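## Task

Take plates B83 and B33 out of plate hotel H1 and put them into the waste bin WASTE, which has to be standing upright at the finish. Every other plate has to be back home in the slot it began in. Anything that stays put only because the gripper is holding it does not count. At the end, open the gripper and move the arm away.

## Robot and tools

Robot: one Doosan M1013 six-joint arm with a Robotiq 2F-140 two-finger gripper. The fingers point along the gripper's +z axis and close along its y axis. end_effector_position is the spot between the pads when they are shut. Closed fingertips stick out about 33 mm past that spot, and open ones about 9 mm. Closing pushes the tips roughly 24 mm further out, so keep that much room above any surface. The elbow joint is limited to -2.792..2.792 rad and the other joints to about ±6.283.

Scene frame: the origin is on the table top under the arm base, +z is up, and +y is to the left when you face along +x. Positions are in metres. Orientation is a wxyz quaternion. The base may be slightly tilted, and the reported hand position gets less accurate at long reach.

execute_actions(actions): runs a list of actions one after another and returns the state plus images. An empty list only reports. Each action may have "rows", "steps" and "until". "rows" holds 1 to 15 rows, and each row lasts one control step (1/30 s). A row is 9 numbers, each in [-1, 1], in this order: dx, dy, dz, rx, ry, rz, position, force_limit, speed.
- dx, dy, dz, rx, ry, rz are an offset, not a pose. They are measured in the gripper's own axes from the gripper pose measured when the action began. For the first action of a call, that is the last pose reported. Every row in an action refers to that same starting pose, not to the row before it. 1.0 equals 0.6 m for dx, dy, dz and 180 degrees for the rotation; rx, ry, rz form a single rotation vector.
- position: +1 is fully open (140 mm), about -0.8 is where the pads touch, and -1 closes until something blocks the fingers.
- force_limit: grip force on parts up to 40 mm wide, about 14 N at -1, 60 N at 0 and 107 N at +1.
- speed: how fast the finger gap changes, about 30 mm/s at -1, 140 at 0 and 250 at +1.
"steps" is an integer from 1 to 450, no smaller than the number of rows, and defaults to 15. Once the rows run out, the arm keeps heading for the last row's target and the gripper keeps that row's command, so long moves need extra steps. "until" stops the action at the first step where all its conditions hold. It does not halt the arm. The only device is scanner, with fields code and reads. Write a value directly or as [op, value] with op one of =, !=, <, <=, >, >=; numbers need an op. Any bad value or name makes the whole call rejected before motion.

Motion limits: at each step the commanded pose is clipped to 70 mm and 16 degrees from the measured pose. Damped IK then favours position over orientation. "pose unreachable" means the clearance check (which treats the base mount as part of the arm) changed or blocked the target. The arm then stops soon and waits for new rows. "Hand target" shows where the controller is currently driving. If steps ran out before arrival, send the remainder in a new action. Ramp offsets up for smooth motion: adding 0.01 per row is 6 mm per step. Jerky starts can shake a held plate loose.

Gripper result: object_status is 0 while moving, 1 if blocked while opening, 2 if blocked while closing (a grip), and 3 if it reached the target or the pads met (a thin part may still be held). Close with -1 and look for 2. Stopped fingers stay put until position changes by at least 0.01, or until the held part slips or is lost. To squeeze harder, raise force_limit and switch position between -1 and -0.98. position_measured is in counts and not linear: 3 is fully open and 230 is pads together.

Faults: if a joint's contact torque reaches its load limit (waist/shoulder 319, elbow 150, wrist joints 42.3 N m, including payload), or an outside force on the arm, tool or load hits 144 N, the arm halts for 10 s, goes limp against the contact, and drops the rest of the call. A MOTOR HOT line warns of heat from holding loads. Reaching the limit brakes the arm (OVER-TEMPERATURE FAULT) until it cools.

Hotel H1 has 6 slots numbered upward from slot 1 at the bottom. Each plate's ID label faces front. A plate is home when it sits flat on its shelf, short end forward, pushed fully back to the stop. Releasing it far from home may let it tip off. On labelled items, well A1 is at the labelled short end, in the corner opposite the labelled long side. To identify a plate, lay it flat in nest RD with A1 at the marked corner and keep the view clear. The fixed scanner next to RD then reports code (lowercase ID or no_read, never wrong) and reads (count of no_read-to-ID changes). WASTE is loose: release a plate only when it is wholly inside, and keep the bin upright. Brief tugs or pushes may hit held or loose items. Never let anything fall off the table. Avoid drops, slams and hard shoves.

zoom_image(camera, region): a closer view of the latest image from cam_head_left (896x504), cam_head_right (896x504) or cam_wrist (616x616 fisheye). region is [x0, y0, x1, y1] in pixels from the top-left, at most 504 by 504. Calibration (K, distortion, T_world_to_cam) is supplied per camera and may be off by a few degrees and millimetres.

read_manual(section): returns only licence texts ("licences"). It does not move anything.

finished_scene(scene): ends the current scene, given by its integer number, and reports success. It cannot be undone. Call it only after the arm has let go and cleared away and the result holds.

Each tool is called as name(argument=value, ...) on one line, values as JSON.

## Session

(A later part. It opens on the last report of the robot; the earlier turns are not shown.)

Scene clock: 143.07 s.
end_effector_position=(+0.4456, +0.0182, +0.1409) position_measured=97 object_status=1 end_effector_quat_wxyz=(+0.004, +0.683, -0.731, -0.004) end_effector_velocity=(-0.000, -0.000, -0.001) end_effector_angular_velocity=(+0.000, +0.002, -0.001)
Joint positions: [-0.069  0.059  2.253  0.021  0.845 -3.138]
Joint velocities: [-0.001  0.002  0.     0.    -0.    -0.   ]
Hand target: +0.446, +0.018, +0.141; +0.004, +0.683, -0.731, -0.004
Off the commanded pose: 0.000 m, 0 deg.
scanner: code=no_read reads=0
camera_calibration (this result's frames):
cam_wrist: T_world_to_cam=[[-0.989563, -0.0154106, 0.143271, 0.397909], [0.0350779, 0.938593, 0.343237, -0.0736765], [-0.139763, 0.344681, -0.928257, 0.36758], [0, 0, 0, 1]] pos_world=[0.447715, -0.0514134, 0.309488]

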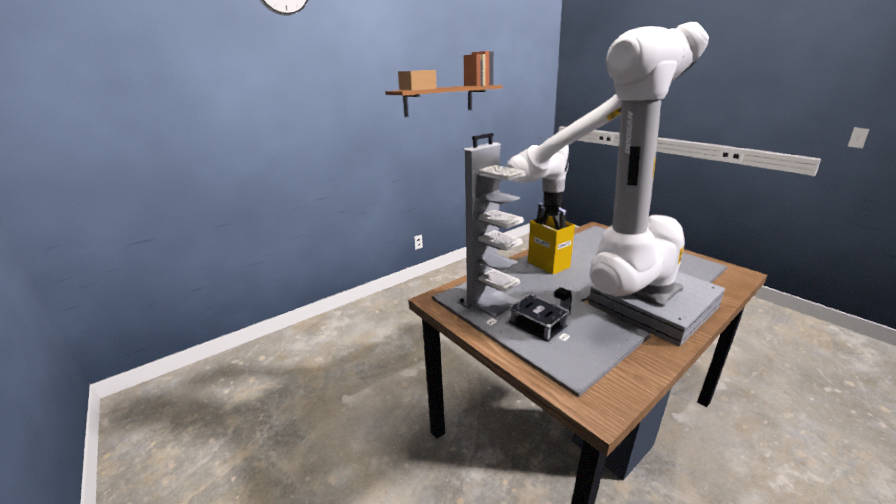

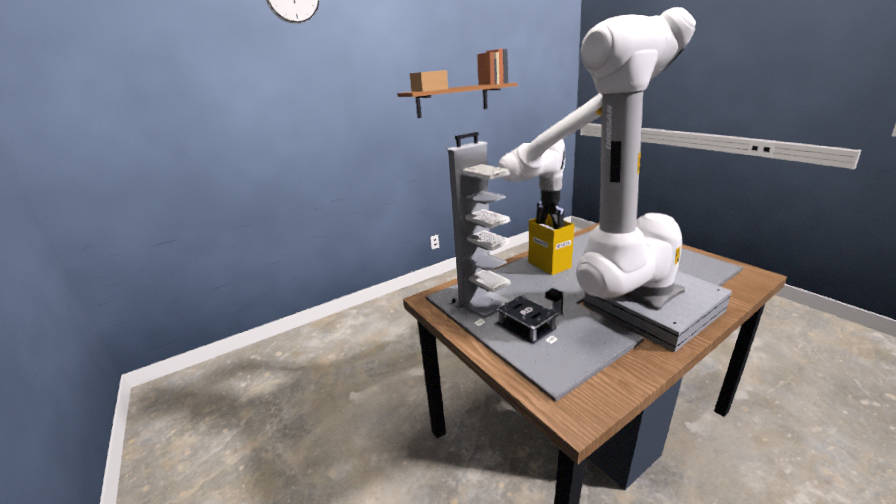

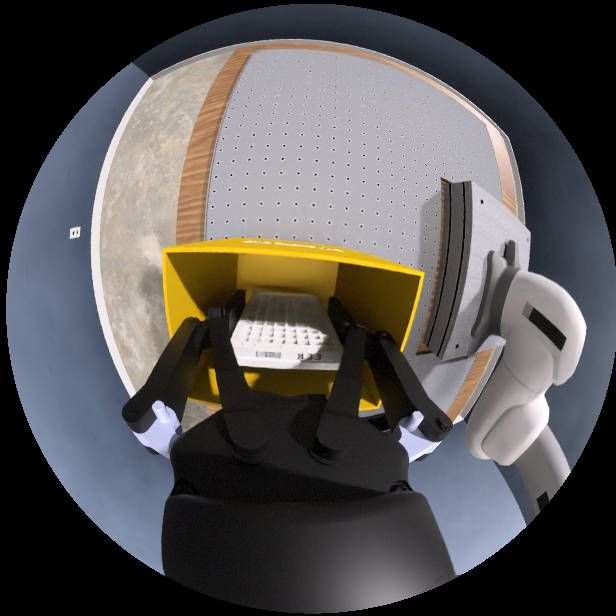

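execute_actions(actions=[{"rows":[[0,0,0,0,0,0,-1,0,-0.5]],"steps":15},{"rows":[[0,0,-0.005,0,0,0,-1,0,0],[0,0,-0.01,0,0,0,-1,0,0],[0,0,-0.02,0,0,0,-1,0,0],[0,0,-0.03,0,0,0,-1,0,0],[0,0,-0.04,0,0,0,-1,0,0],[0,0,-0.05,0,0,0,-1,0,0],[0,0,-0.07,0,0,0,-1,0,0]],"steps":22}])

Scene clock: 153.40 s.
end_effector_position=(+0.4460, +0.0182, +0.1829) position_measured=103 object_status=2 end_effector_quat_wxyz=(+0.004, +0.683, -0.731, -0.004) end_effector_velocity=(+0.000, -0.000, -0.000) end_effector_angular_velocity=(+0.000, +0.001, +0.000)
Joint positions: [-0.07   0.005  2.211  0.019  0.94  -3.137]
Joint velocities: [-0.001  0.001 -0.     0.    -0.    -0.001]
Hand target: +0.446, +0.018, +0.183; +0.004, +0.683, -0.731, -0.004
Off the commanded pose: 0.000 m, 0 deg.
scanner: code=no_read reads=0
camera_calibration (this result's frames):
cam_wrist: T_world_to_cam=[[-0.989561, -0.0154065, 0.143286, 0.392297], [0.0350774, 0.938616, 0.343175, -0.0880929], [-0.139777, 0.344618, -0.928278, 0.406612], [0, 0, 0, 1]] pos_world=[0.448127, -0.0513967, 0.35147]

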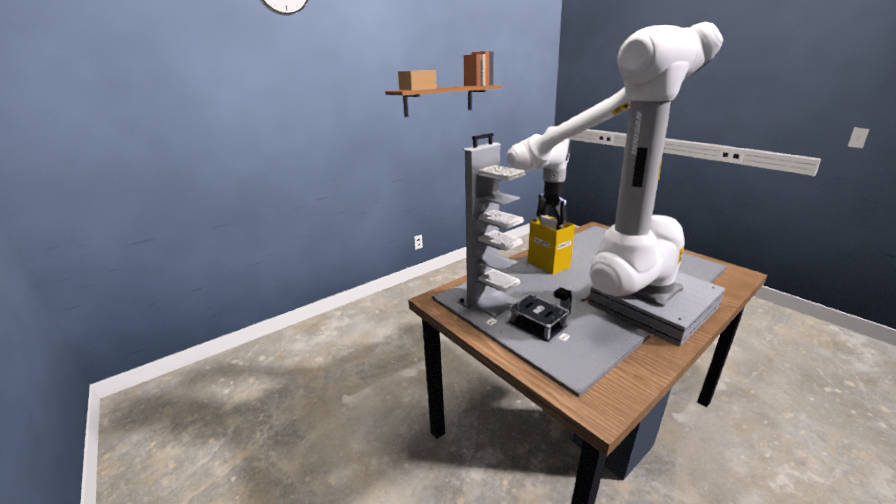

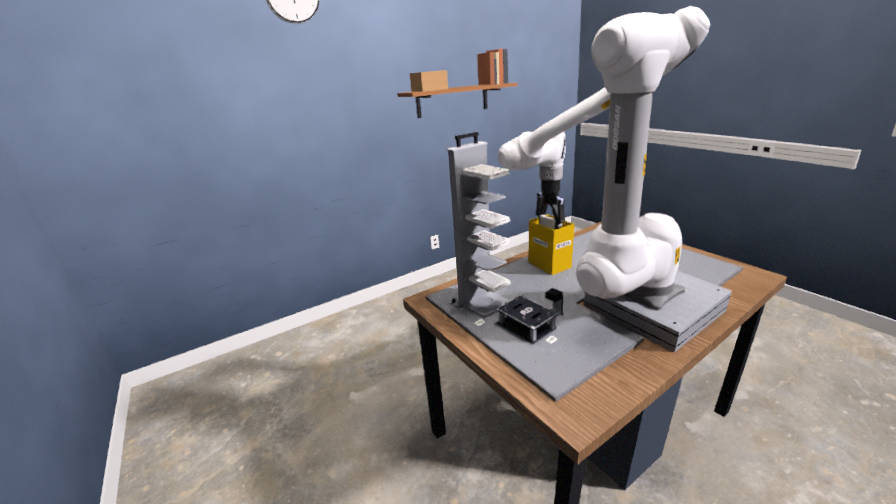

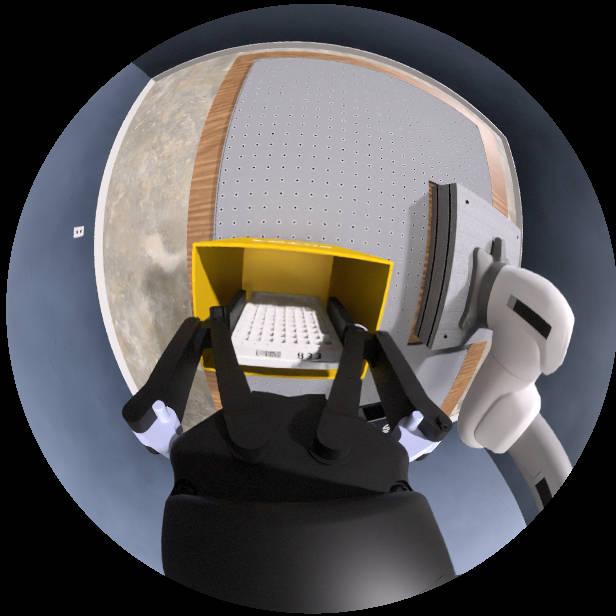

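execute_actions(actions=[{"rows":[[0,0,-0.01,0,0,0,-1,0,0],[0,0,-0.03,0,0,0,-1,0,0],[0,0,-0.06,0,0,0,-1,0,0],[0,0,-0.35,0,0,0,-1,0,0]],"steps":32},{"rows":[[-0.02,0.02,0,0,0,-0.02,-1,0,0],[-0.05,0.05,0,0,0,-0.05,-1,0,0],[-0.356,0.47,0,0,0,-0.54,-1,0,0]],"steps":55},{"rows":[[0,-0.02,0,0,0.02,0,-1,0,0],[0,-0.05,0,0,0.05,0,-1,0,0],[-0.017,-0.25,0,0,0.5,0,-1,0,0]],"steps":65}])

Scene clock: 169.23 s.
end_effector_position=(+0.1634, +0.3990, +0.3960) position_measured=103 object_status=2 end_effector_quat_wxyz=(-0.020, +0.710, +0.020, +0.704) end_effector_velocity=(-0.000, +0.000, -0.000) end_effector_angular_velocity=(-0.000, -0.000, +0.001)
Joint positions: [ 1.89   0.107  2.375 -1.341  1.733 -2.192]
Joint velocities: [ 0.001  0.    -0.     0.     0.    -0.   ]
Hand target: +0.163, +0.399, +0.396; -0.020, +0.710, +0.020, +0.704
Off the commanded pose: 0.001 m, 0 deg.
scanner: code=no_read reads=0
camera_calibration (this result's frames):
cam_wrist: T_world_to_cam=[[-0.0745481, -0.993727, 0.0833584, 0.352575], [-0.350268, -0.0521718, -0.935195, 0.455795], [0.933678, -0.0989148, -0.344182, 0.203975], [0, 0, 0, 1]] pos_world=[-0.00451253, 0.39432, 0.467072]

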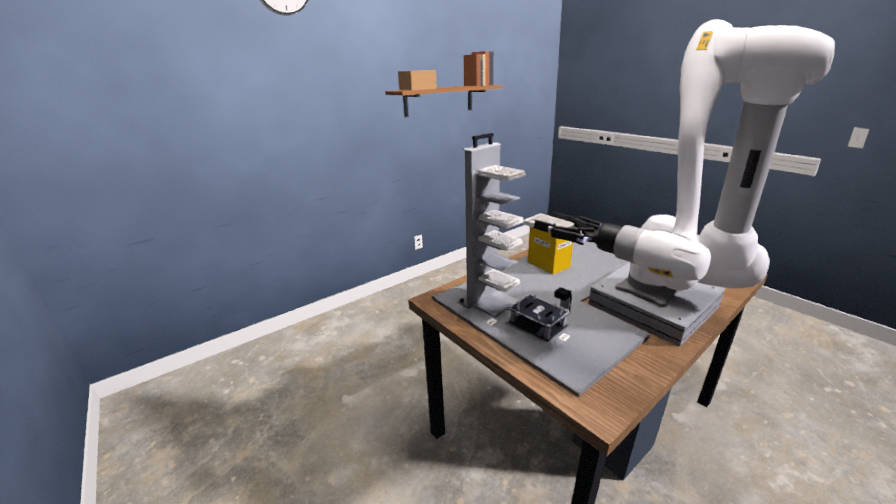

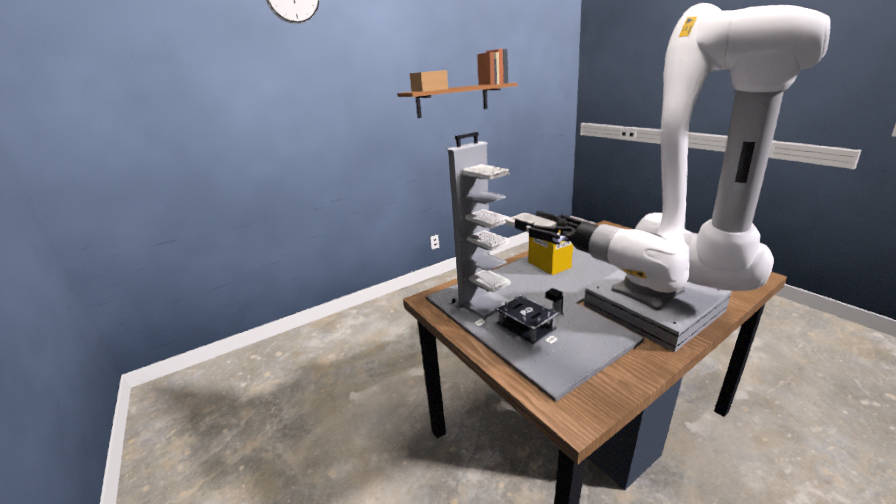

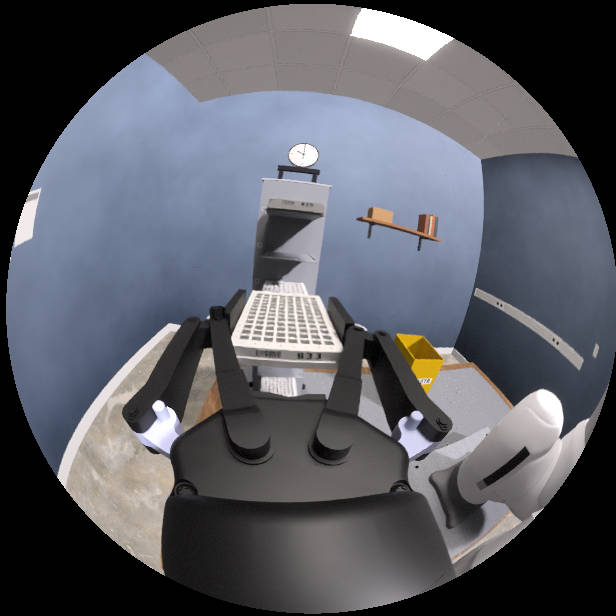

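execute_actions(actions=[{"rows":[[0.02,0,0,0,0,0,-1,0,0],[0.05,0,0.01,0,0,0,-1,0,0],[0.1,0,0.04,0,0,0,-1,0,0]],"steps":18},{"rows":[[0,0,0.02,0,0,0,-1,0,0],[0,0,0.04,0,0,0,-1,0,0],[0,0,0.07,0,0,0,-1,0,0],[0,0,0.27,0,0,0,-1,0,0]],"steps":38},{"rows":[[-0.012,0,0,0,0,0,-1,0,0]],"steps":10}])

zoom_image(camera="cam_head_left", region=[460, 150, 560, 240])

Scene clock: 176.47 s.
end_effector_position=(+0.3495, +0.4096, +0.4469) position_measured=103 object_status=2 end_effector_quat_wxyz=(-0.020, +0.710, +0.020, +0.704) end_effector_velocity=(+0.000, -0.000, -0.000) end_effector_angular_velocity=(-0.000, -0.000, -0.000)
Joint positions: [ 1.415 -0.021  2.375 -1.702  1.426 -2.332]
Joint velocities: [-0.  0.  0. -0.  0.  0.]
Hand target: +0.349, +0.410, +0.447; -0.020, +0.710, +0.020, +0.704
Off the commanded pose: 0.000 m, 0 deg.
scanner: code=no_read reads=0
camera_calibration (this result's frames):
cam_wrist: T_world_to_cam=[[-0.0749583, -0.993695, 0.0833726, 0.3729], [-0.350176, -0.0520527, -0.935237, 0.569053], [0.93368, -0.0992988, -0.344066, 0.0488456], [0, 0, 0, 1]] pos_world=[0.181614, 0.405021, 0.517916]

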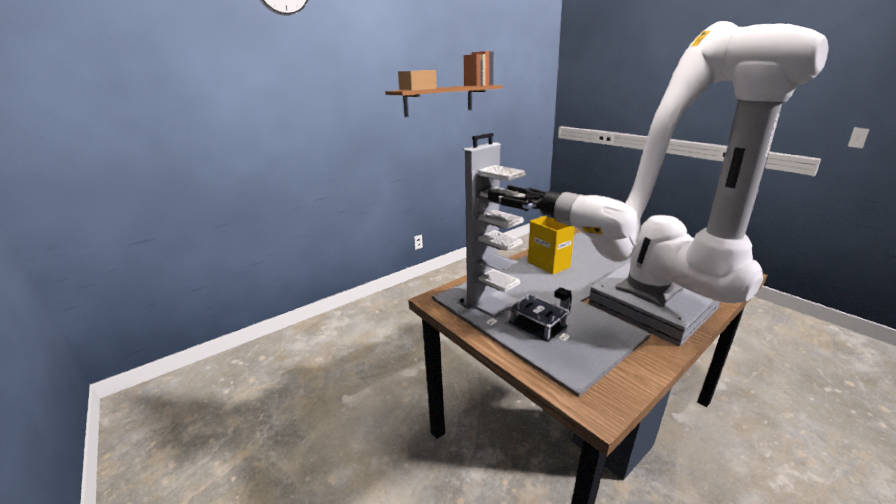

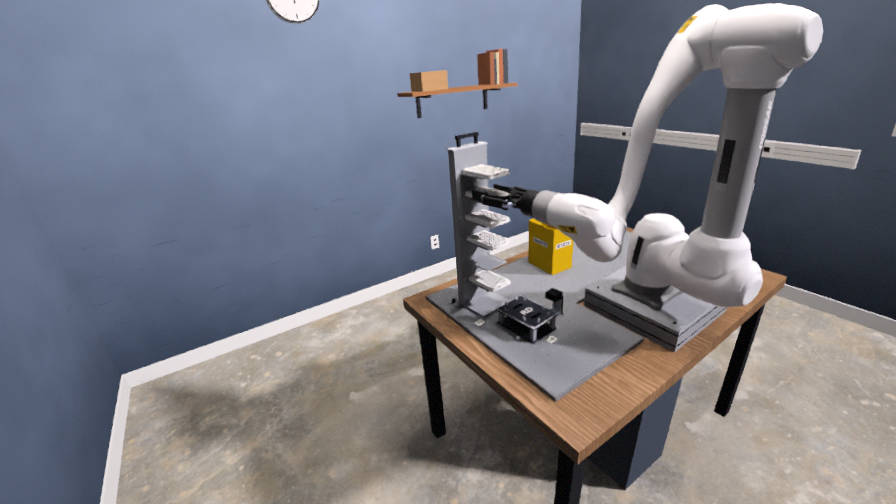

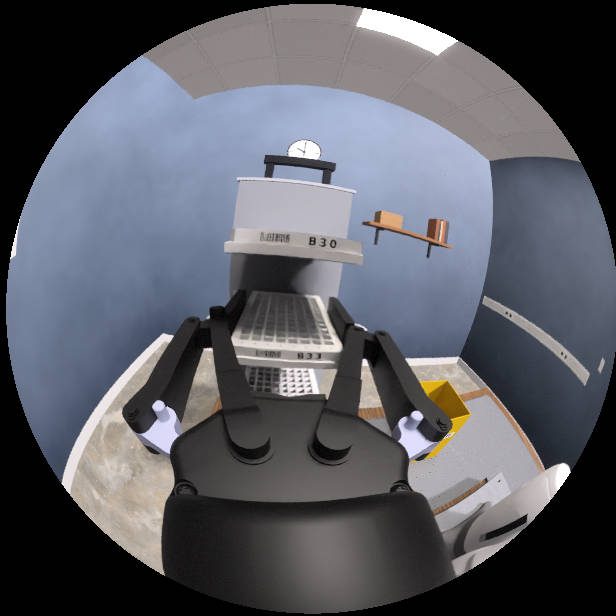

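Region (460, 150, 560, 240) of cam_head_left's 896x504 image, scaled by 5.040, with more detail than that image has; it fills the top 454 rows of this view, and the rest is white.

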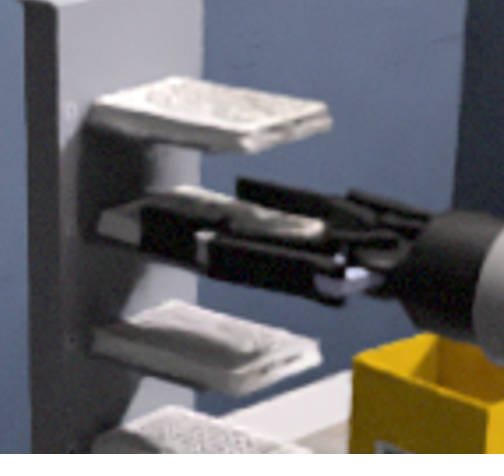

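execute_actions(actions=[{"rows":[[-0.004,0,0,0,0,0,-1,0,0]],"steps":8},{"rows":[[0,0,0,0,0,0,0.5,0,-0.5]],"steps":15},{"rows":[[0,0,-0.02,0,0,0,0.5,0,0],[-0.002,0,-0.065,0,0,0,0.5,0,0]],"steps":18},{"rows":[[0,0,0,0,0,0,-1,0.3,-0.3]],"steps":20},{"rows":[[0.008,0,0,0,0,0,-1,0.3,0]],"steps":8},{"rows":[[0,0,-0.01,0,0,0,-1,0.3,0],[0,0,-0.02,0,0,0,-1,0.3,0],[0,0,-0.04,0,0,0,-1,0.3,0],[0,0,-0.07,0,0,0,-1,0.3,0],[0,0,-0.26,0,0,0,-1,0.3,0]],"steps":35}])

execute_actions(actions=[{"rows":[[0,0,0,0,-0.02,0,-1,0.3,0],[0,0.01,0,0,-0.05,0,-1,0.3,0],[0,0.02,0,0,-0.1,0,-1,0.3,0],[0,0.03,0,0,-0.2,0,-1,0.3,0],[0,0.04,0,0,-0.5,0,-1,0.3,0],[0,0.05,0,0,-0.5,0,-1,0.3,0],[0,0.06,0,0,-0.5,0,-1,0.3,0],[0,0.07,0,0,-0.5,0,-1,0.3,0],[0,0.08,0,0,-0.5,0,-1,0.3,0],[0,0.09,0,0,-0.5,0,-1,0.3,0],[0,0.1,0,0,-0.5,0,-1,0.3,0],[0,0.11,0,0,-0.5,0,-1,0.3,0],[0,0.12,0,0,-0.5,0,-1,0.3,0],[0,0.14,0,0,-0.5,0,-1,0.3,0],[-0.05,0.25,0.02,0,-0.5,0,-1,0.3,0]],"steps":60},{"rows":[[0.02,0.02,0,0,0,0.02,-1,0.3,0],[0.05,0.05,0,0,0,0.05,-1,0.3,0],[0.427,0.428,0.08,0,0,0.54,-1,0.3,0]],"steps":55}])

Scene clock: 188.97 s.
end_effector_position=(+0.1549, +0.3984, +0.4500) position_measured=106 object_status=2 end_effector_quat_wxyz=(-0.020, +0.710, +0.020, +0.704) end_effector_velocity=(+0.001, -0.000, -0.000) end_effector_angular_velocity=(-0.002, -0.001, -0.002)
Joint positions: [ 1.91   0.019  2.327 -1.35   1.776 -2.324]
Joint velocities: [-0.002  0.001  0.    -0.     0.    -0.001]
Hand target: +0.155, +0.398, +0.450; -0.020, +0.710, +0.020, +0.704
Off the commanded pose: 0.000 m, 0 deg.
scanner: code=no_read reads=0
camera_calibration (this result's frames):
cam_wrist: T_world_to_cam=[[-0.074528, -0.993713, 0.0835414, 0.346796], [-0.350231, -0.052355, -0.935199, 0.50335], [0.933694, -0.0989573, -0.344127, 0.230368], [0, 0, 0, 1]] pos_world=[-0.0129586, 0.393766, 0.521037]

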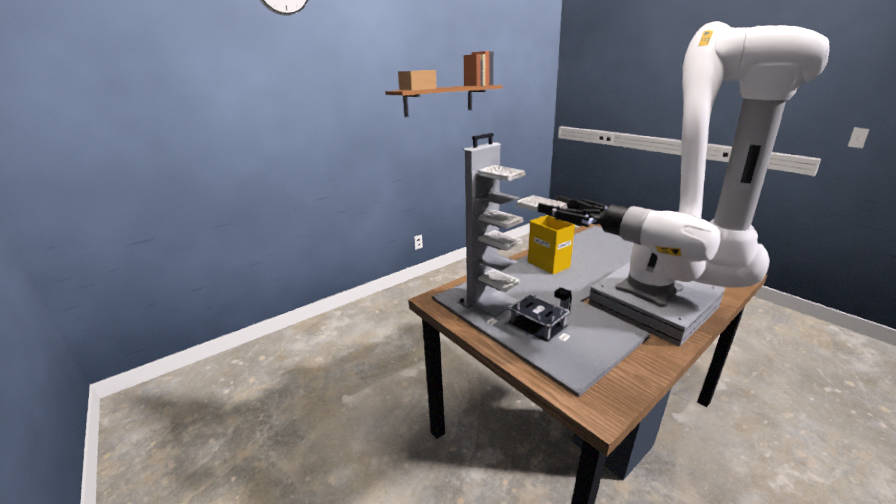

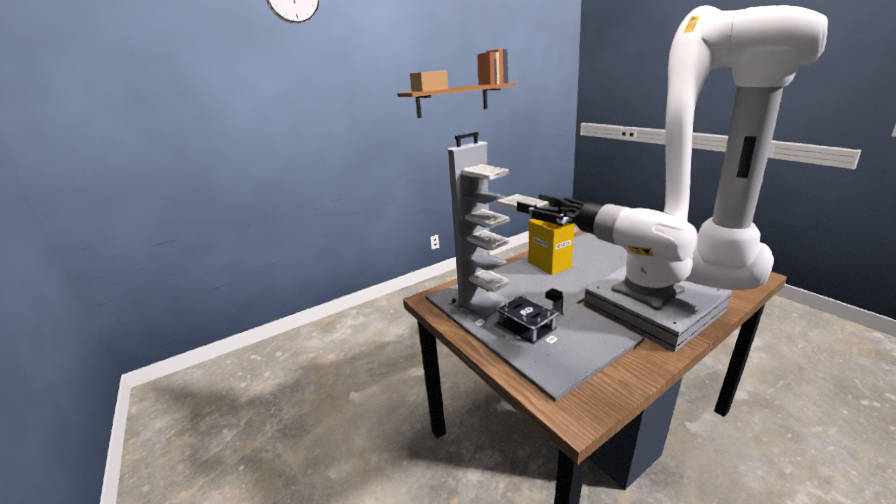

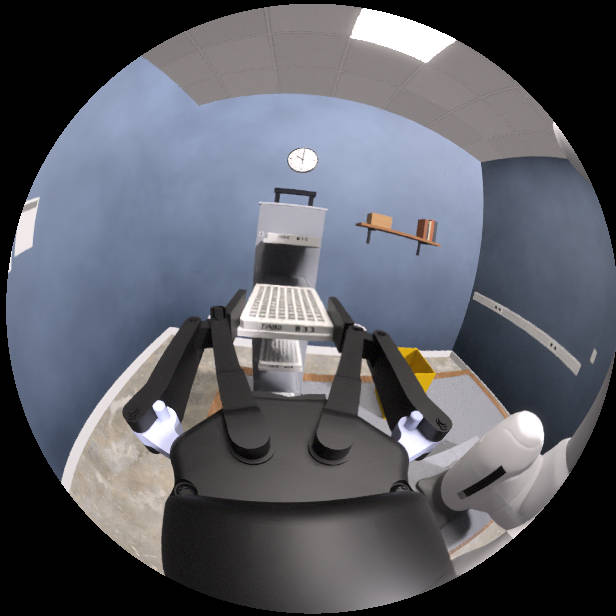

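Scene clock: 192.80 s.
end_effector_position=(+0.4444, +0.0086, +0.3690) position_measured=106 object_status=2 end_effector_quat_wxyz=(+0.005, +0.683, -0.731, -0.004) end_effector_velocity=(+0.000, -0.000, -0.001) end_effector_angular_velocity=(+0.000, +0.003, +0.000)
Joint positions: [-0.099 -0.149  1.98   0.015  1.326 -3.158]
Joint velocities: [-0.001  0.003  0.    -0.     0.    -0.001]
Hand target: +0.444, +0.009, +0.369; +0.005, +0.683, -0.731, -0.004
Off the commanded pose: 0.001 m, 0 deg.
scanner: code=no_read reads=0
camera_calibration (this result's frames):
cam_wrist: T_world_to_cam=[[-0.989579, -0.0155258, 0.143152, 0.36401], [0.0348679, 0.938744, 0.342846, -0.142628], [-0.139707, 0.344265, -0.92842, 0.582443], [0, 0, 0, 1]] pos_world=[0.446561, -0.0609721, 0.537543]

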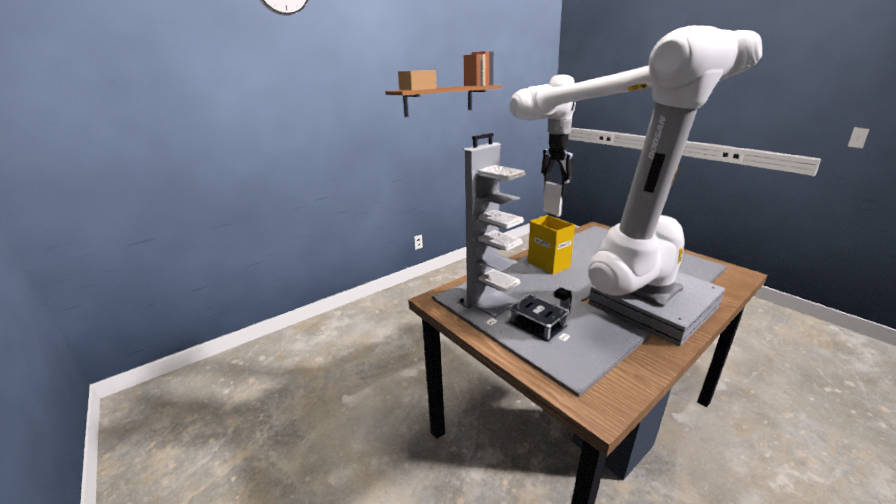

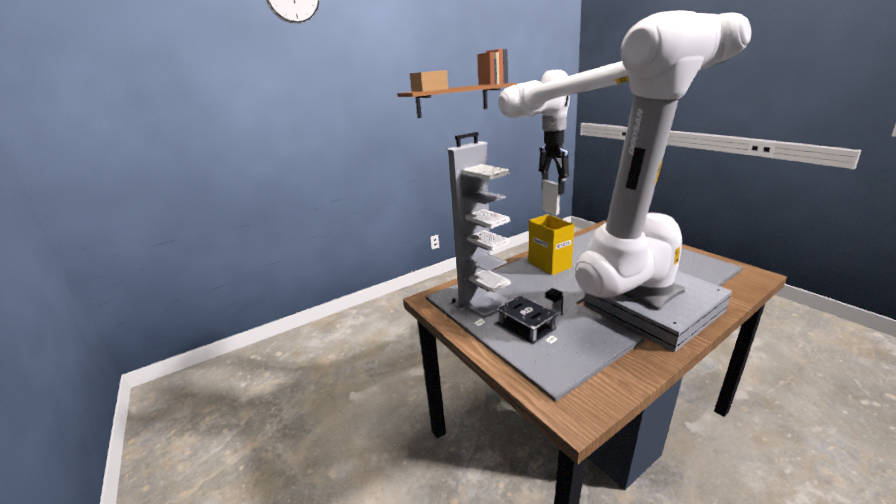

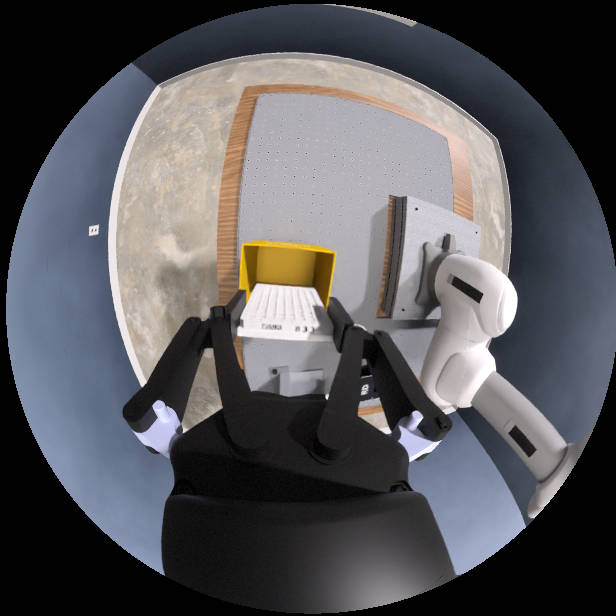

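execute_actions(actions=[{"rows":[[0,0,0.02,0,0,0,-1,0.3,0],[0,0,0.04,0,0,0,-1,0.3,0],[0,0,0.07,0,0,0,-1,0.3,0],[0,0,0.312,0,0,0,-1,0.3,0]],"steps":40},{"rows":[[0,0,0,0,0,0,0.36,-0.5,-0.5]],"steps":18},{"rows":[[0,0,-0.02,0,0,0,0.36,-1,0],[0,0,-0.05,0,0,0,0.36,-1,0],[0,0,-0.3,0,0,0,0.36,-1,0]],"steps":28}])

execute_actions(actions=[{"rows":[[-0.02,0.02,0,0,0,-0.02,1,0,0],[-0.05,0.05,0,0,0,-0.05,1,0,0],[-0.37,0.47,0,0,0,-0.54,1,0,0]],"steps":50},{"rows":[[0,-0.02,0,0,0.02,0,1,0,0],[0,-0.05,0,0,0.05,0,1,0,0],[0.03,-0.255,0,0,0.5,0,1,0,0]],"steps":60},{"rows":[[-0.03,0,0,0,0,0,1,0,0],[-0.08,0,0,0,0,0,1,0,0],[-0.33,0,0.08,0,0,0,1,0,0]],"steps":38}])

Scene clock: 201.03 s.
end_effector_position=(+0.4443, +0.0085, +0.3618) position_measured=84 object_status=3 end_effector_quat_wxyz=(+0.005, +0.683, -0.731, -0.003) end_effector_velocity=(-0.000, -0.000, -0.000) end_effector_angular_velocity=(-0.001, +0.002, +0.001)
Joint positions: [-0.099 -0.146  1.99   0.015  1.312 -3.158]
Joint velocities: [-0.     0.001 -0.    -0.001  0.001 -0.001]
Hand target: +0.444, +0.009, +0.362; +0.004, +0.683, -0.731, -0.004
Off the commanded pose: 0.000 m, 0 deg.
scanner: code=no_read reads=0
camera_calibration (this result's frames):
cam_wrist: T_world_to_cam=[[-0.989577, -0.0155628, 0.14316, 0.364967], [0.0348225, 0.938777, 0.342761, -0.14007], [-0.139729, 0.344174, -0.92845, 0.575784], [0, 0, 0, 1]] pos_world=[0.446495, -0.0609952, 0.530349]

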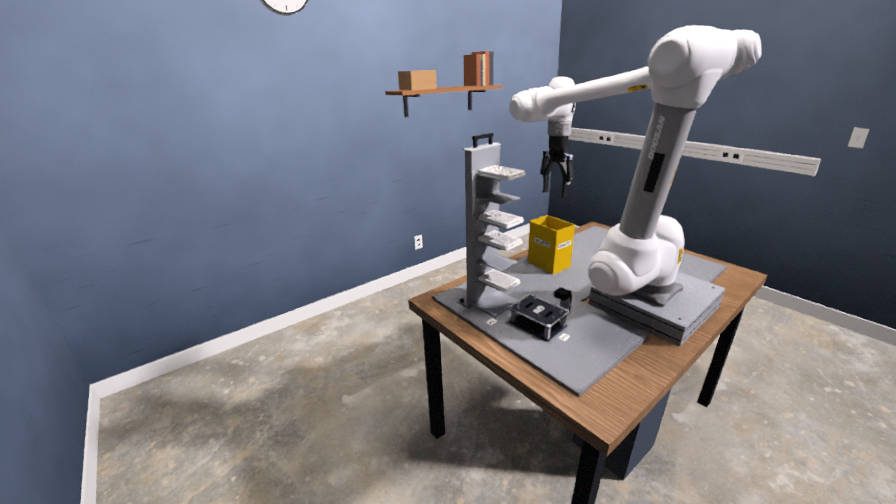

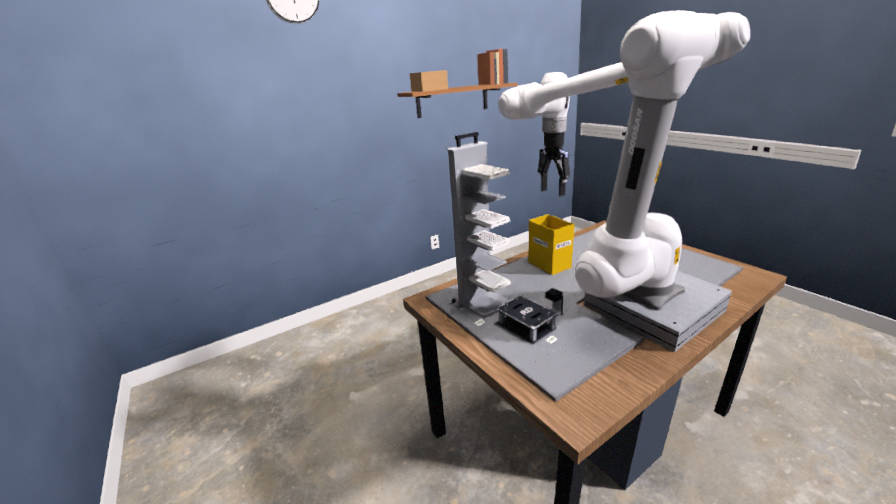

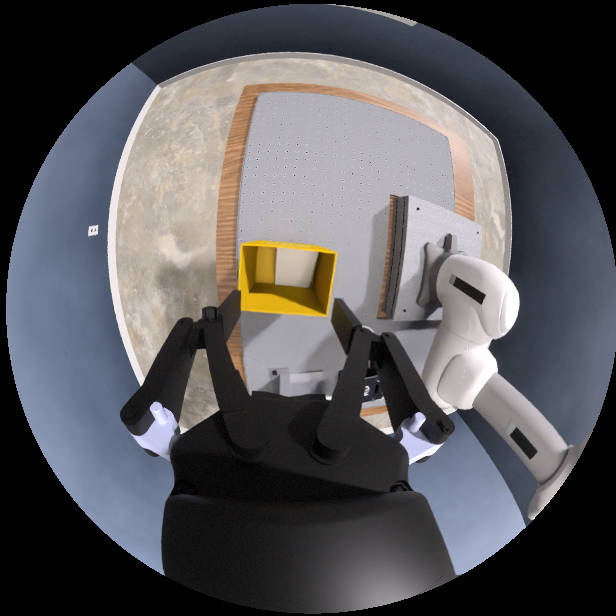

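Scene clock: 205.97 s.
end_effector_position=(+0.2339, +0.4052, +0.1662) position_measured=3 object_status=3 end_effector_quat_wxyz=(-0.021, +0.710, +0.020, +0.704) end_effector_velocity=(+0.000, -0.001, -0.000) end_effector_angular_velocity=(+0.000, +0.000, -0.002)
Joint positions: [ 1.715  0.625  2.459 -1.467  1.567 -1.611]
Joint velocities: [-0.001  0.     0.     0.001 -0.     0.001]
Hand target: +0.234, +0.405, +0.166; -0.021, +0.710, +0.020, +0.704
Off the commanded pose: 0.000 m, 0 deg.
scanner: code=no_read reads=0
camera_calibration (this result's frames):
cam_wrist: T_world_to_cam=[[-0.0733585, -0.993797, 0.0835814, 0.382891], [-0.349777, -0.0528458, -0.935341, 0.266096], [0.933957, -0.0978501, -0.34373, 0.0590998], [0, 0, 0, 1]] pos_world=[0.0659659, 0.400361, 0.237203]

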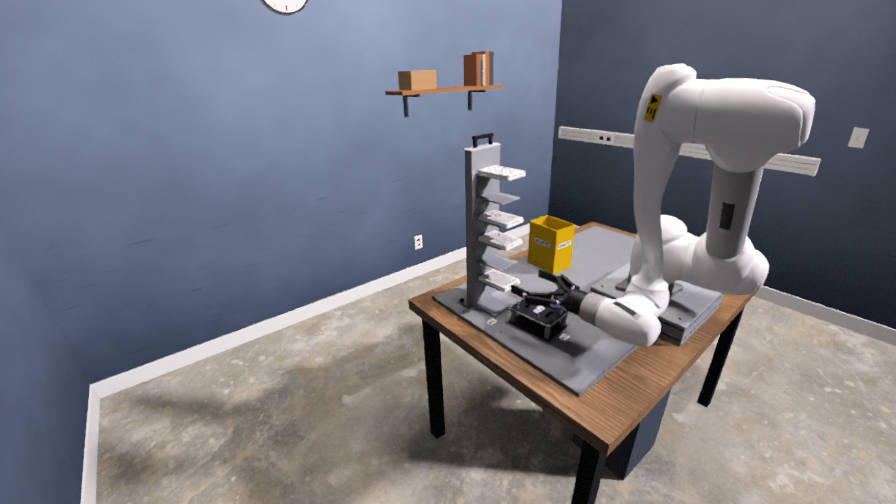

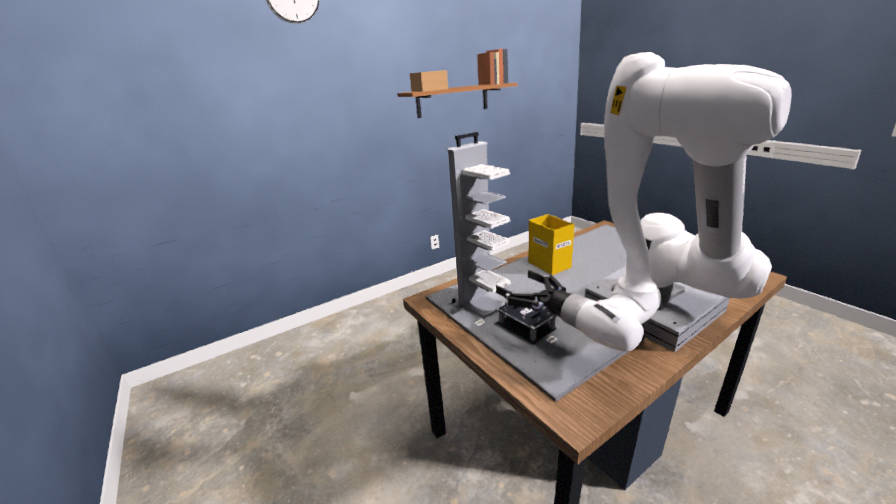

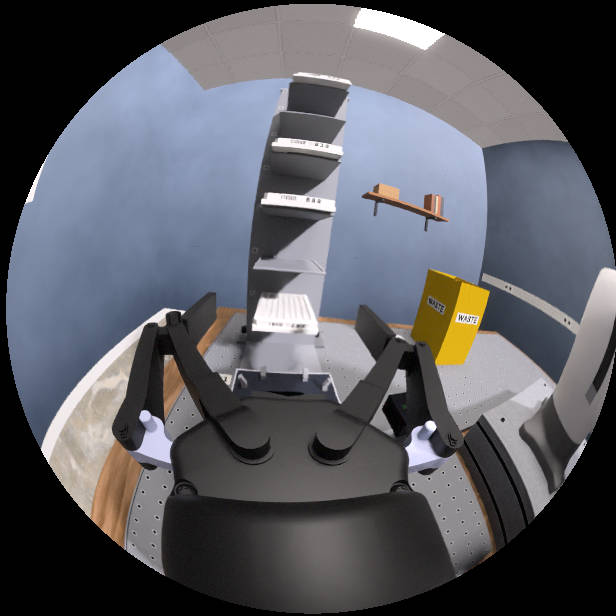

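execute_actions(actions=[{"rows":[[-0.01,0,0.02,0,-0.02,0,0.7,0,0],[-0.02,0,0.05,0,-0.04,0,0.7,0,0],[-0.04,0.003,0.138,0,-0.056,0,0.7,0,0]],"steps":25},{"rows":[[-0.026,0,0.005,0,0,0,0.7,0,0]],"steps":15}])

zoom_image(camera="cam_head_left", region=[460, 240, 620, 350])

Scene clock: 212.13 s.
end_effector_position=(+0.3165, +0.4082, +0.1255) position_measured=41 object_status=3 end_effector_quat_wxyz=(-0.019, +0.769, +0.022, +0.639) end_effector_velocity=(+0.001, -0.001, +0.000) end_effector_angular_velocity=(+0.000, -0.000, -0.002)
Joint positions: [ 1.488  0.578  2.479 -1.681  1.375 -1.638]
Joint velocities: [-0.002 -0.    -0.     0.     0.    -0.   ]
Hand target: +0.317, +0.408, +0.126; -0.019, +0.769, +0.022, +0.639
Off the commanded pose: 0.000 m, 0 deg.
scanner: code=no_read reads=0
camera_calibration (this result's frames):
cam_wrist: T_world_to_cam=[[-0.0567332, -0.99283, 0.105211, 0.386968], [-0.507678, -0.0620518, -0.859309, 0.30127], [0.859677, -0.102165, -0.500518, 0.0132027], [0, 0, 0, 1]] pos_world=[0.163552, 0.404237, 0.224779]

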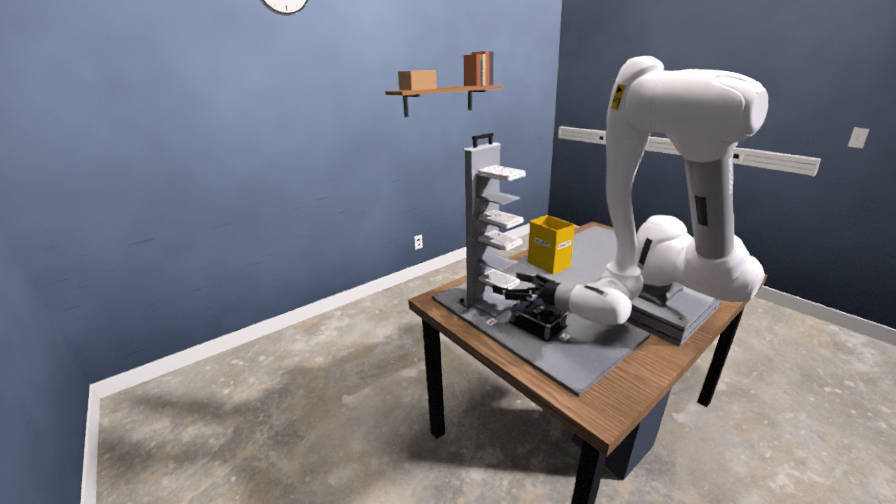

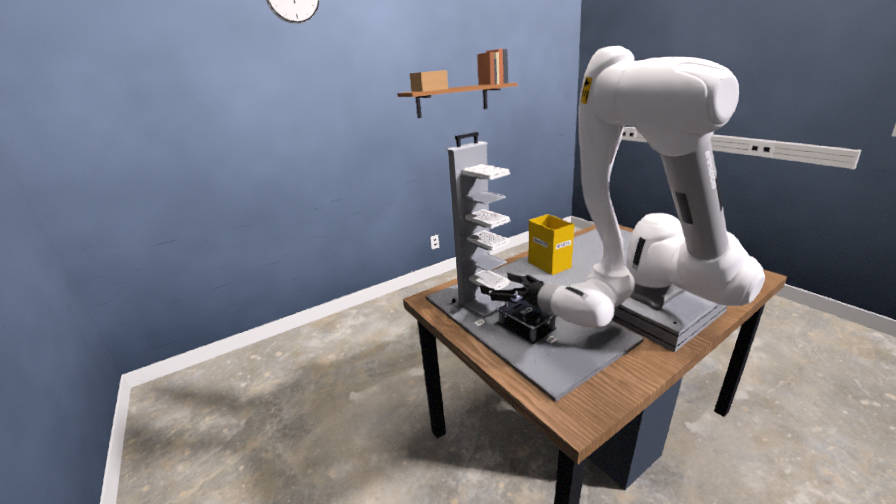

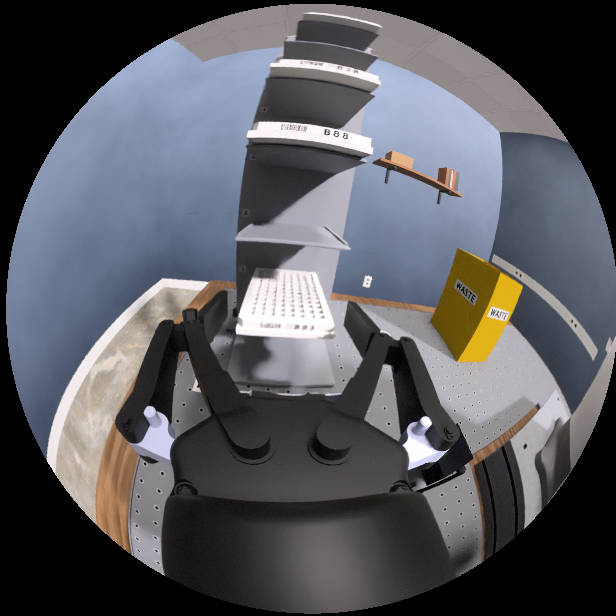

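Region (460, 240, 620, 350) of cam_head_left's 896x504 image, scaled by 3.150, with more detail than that image has; it fills the top 346 rows of this view, and the rest is white.

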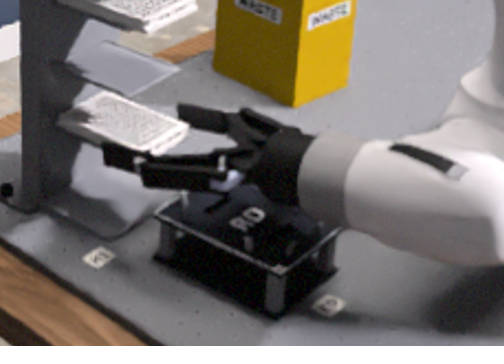

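execute_actions(actions=[{"rows":[[0.004,0,0,0,0,0,0.7,0,0]],"steps":6},{"rows":[[0,0,0,0,0,0,-1,0.3,-0.3]],"steps":22},{"rows":[[0.01,0,-0.002,0,0,0,-1,0.3,0],[0.025,0,-0.005,0,0,0,-1,0.3,0]],"steps":10},{"rows":[[0,0,-0.01,0,0,0,-1,0.3,0],[0,0,-0.02,0,0,0,-1,0.3,0],[0,0,-0.04,0,0,0,-1,0.3,0],[-0.005,0,-0.07,0,0,0,-1,0.3,0],[-0.025,0,-0.27,0,0,0,-1,0.3,0]],"steps":35},{"rows":[[0.02,0,0,0,0,0,-1,0.3,0],[0.04,0,-0.01,0,0,0,-1,0.3,0],[0.07,0,-0.015,0,0,0,-1,0.3,0],[0.4,0,-0.075,0,0,0,-1,0.3,0]],"steps":38}])

Scene clock: 220.10 s.
end_effector_position=(+0.1555, +0.3984, +0.4022) position_measured=109 object_status=2 end_effector_quat_wxyz=(-0.018, +0.769, +0.022, +0.639) end_effector_velocity=(+0.001, -0.000, -0.000) end_effector_angular_velocity=(-0.003, -0.000, -0.002)
Joint positions: [ 1.896 -0.001  2.321 -1.242  1.646 -2.335]
Joint velocities: [-0.002  0.001  0.     0.    -0.    -0.002]
Hand target: +0.155, +0.398, +0.402; -0.018, +0.769, +0.022, +0.639
Off the commanded pose: 0.001 m, 0 deg.
scanner: code=no_read reads=0
camera_calibration (this result's frames):
cam_wrist: T_world_to_cam=[[-0.0580571, -0.992731, 0.10543, 0.339061], [-0.508093, -0.061524, -0.859102, 0.456464], [0.859343, -0.103445, -0.500828, 0.289799], [0, 0, 0, 1]] pos_world=[0.00257411, 0.394658, 0.501541]

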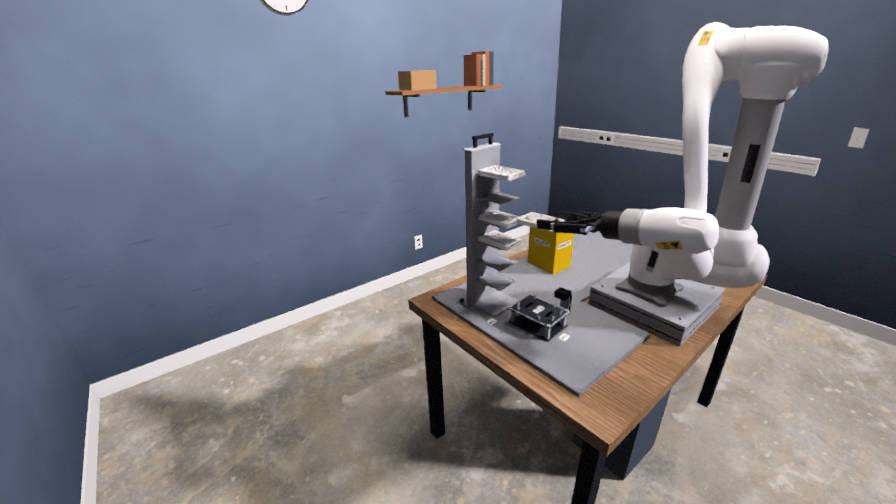

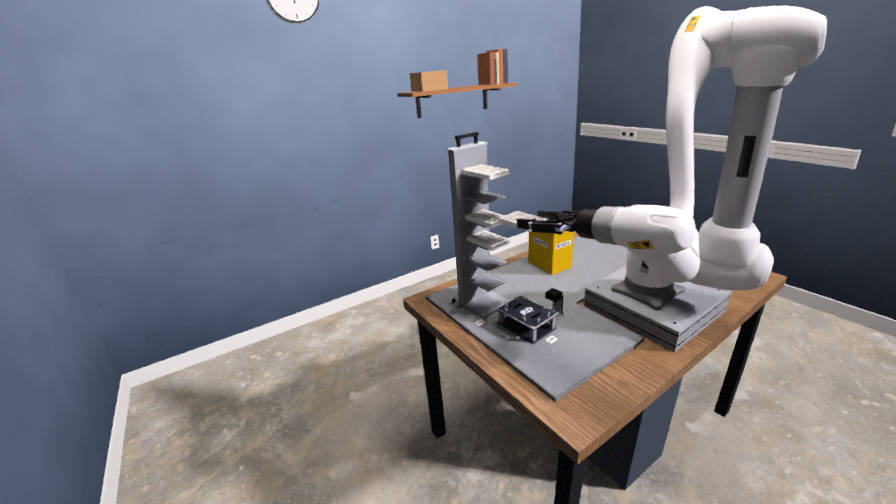

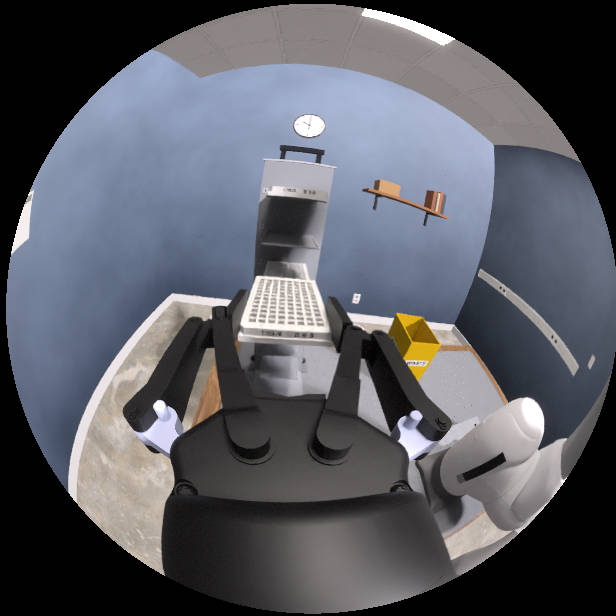

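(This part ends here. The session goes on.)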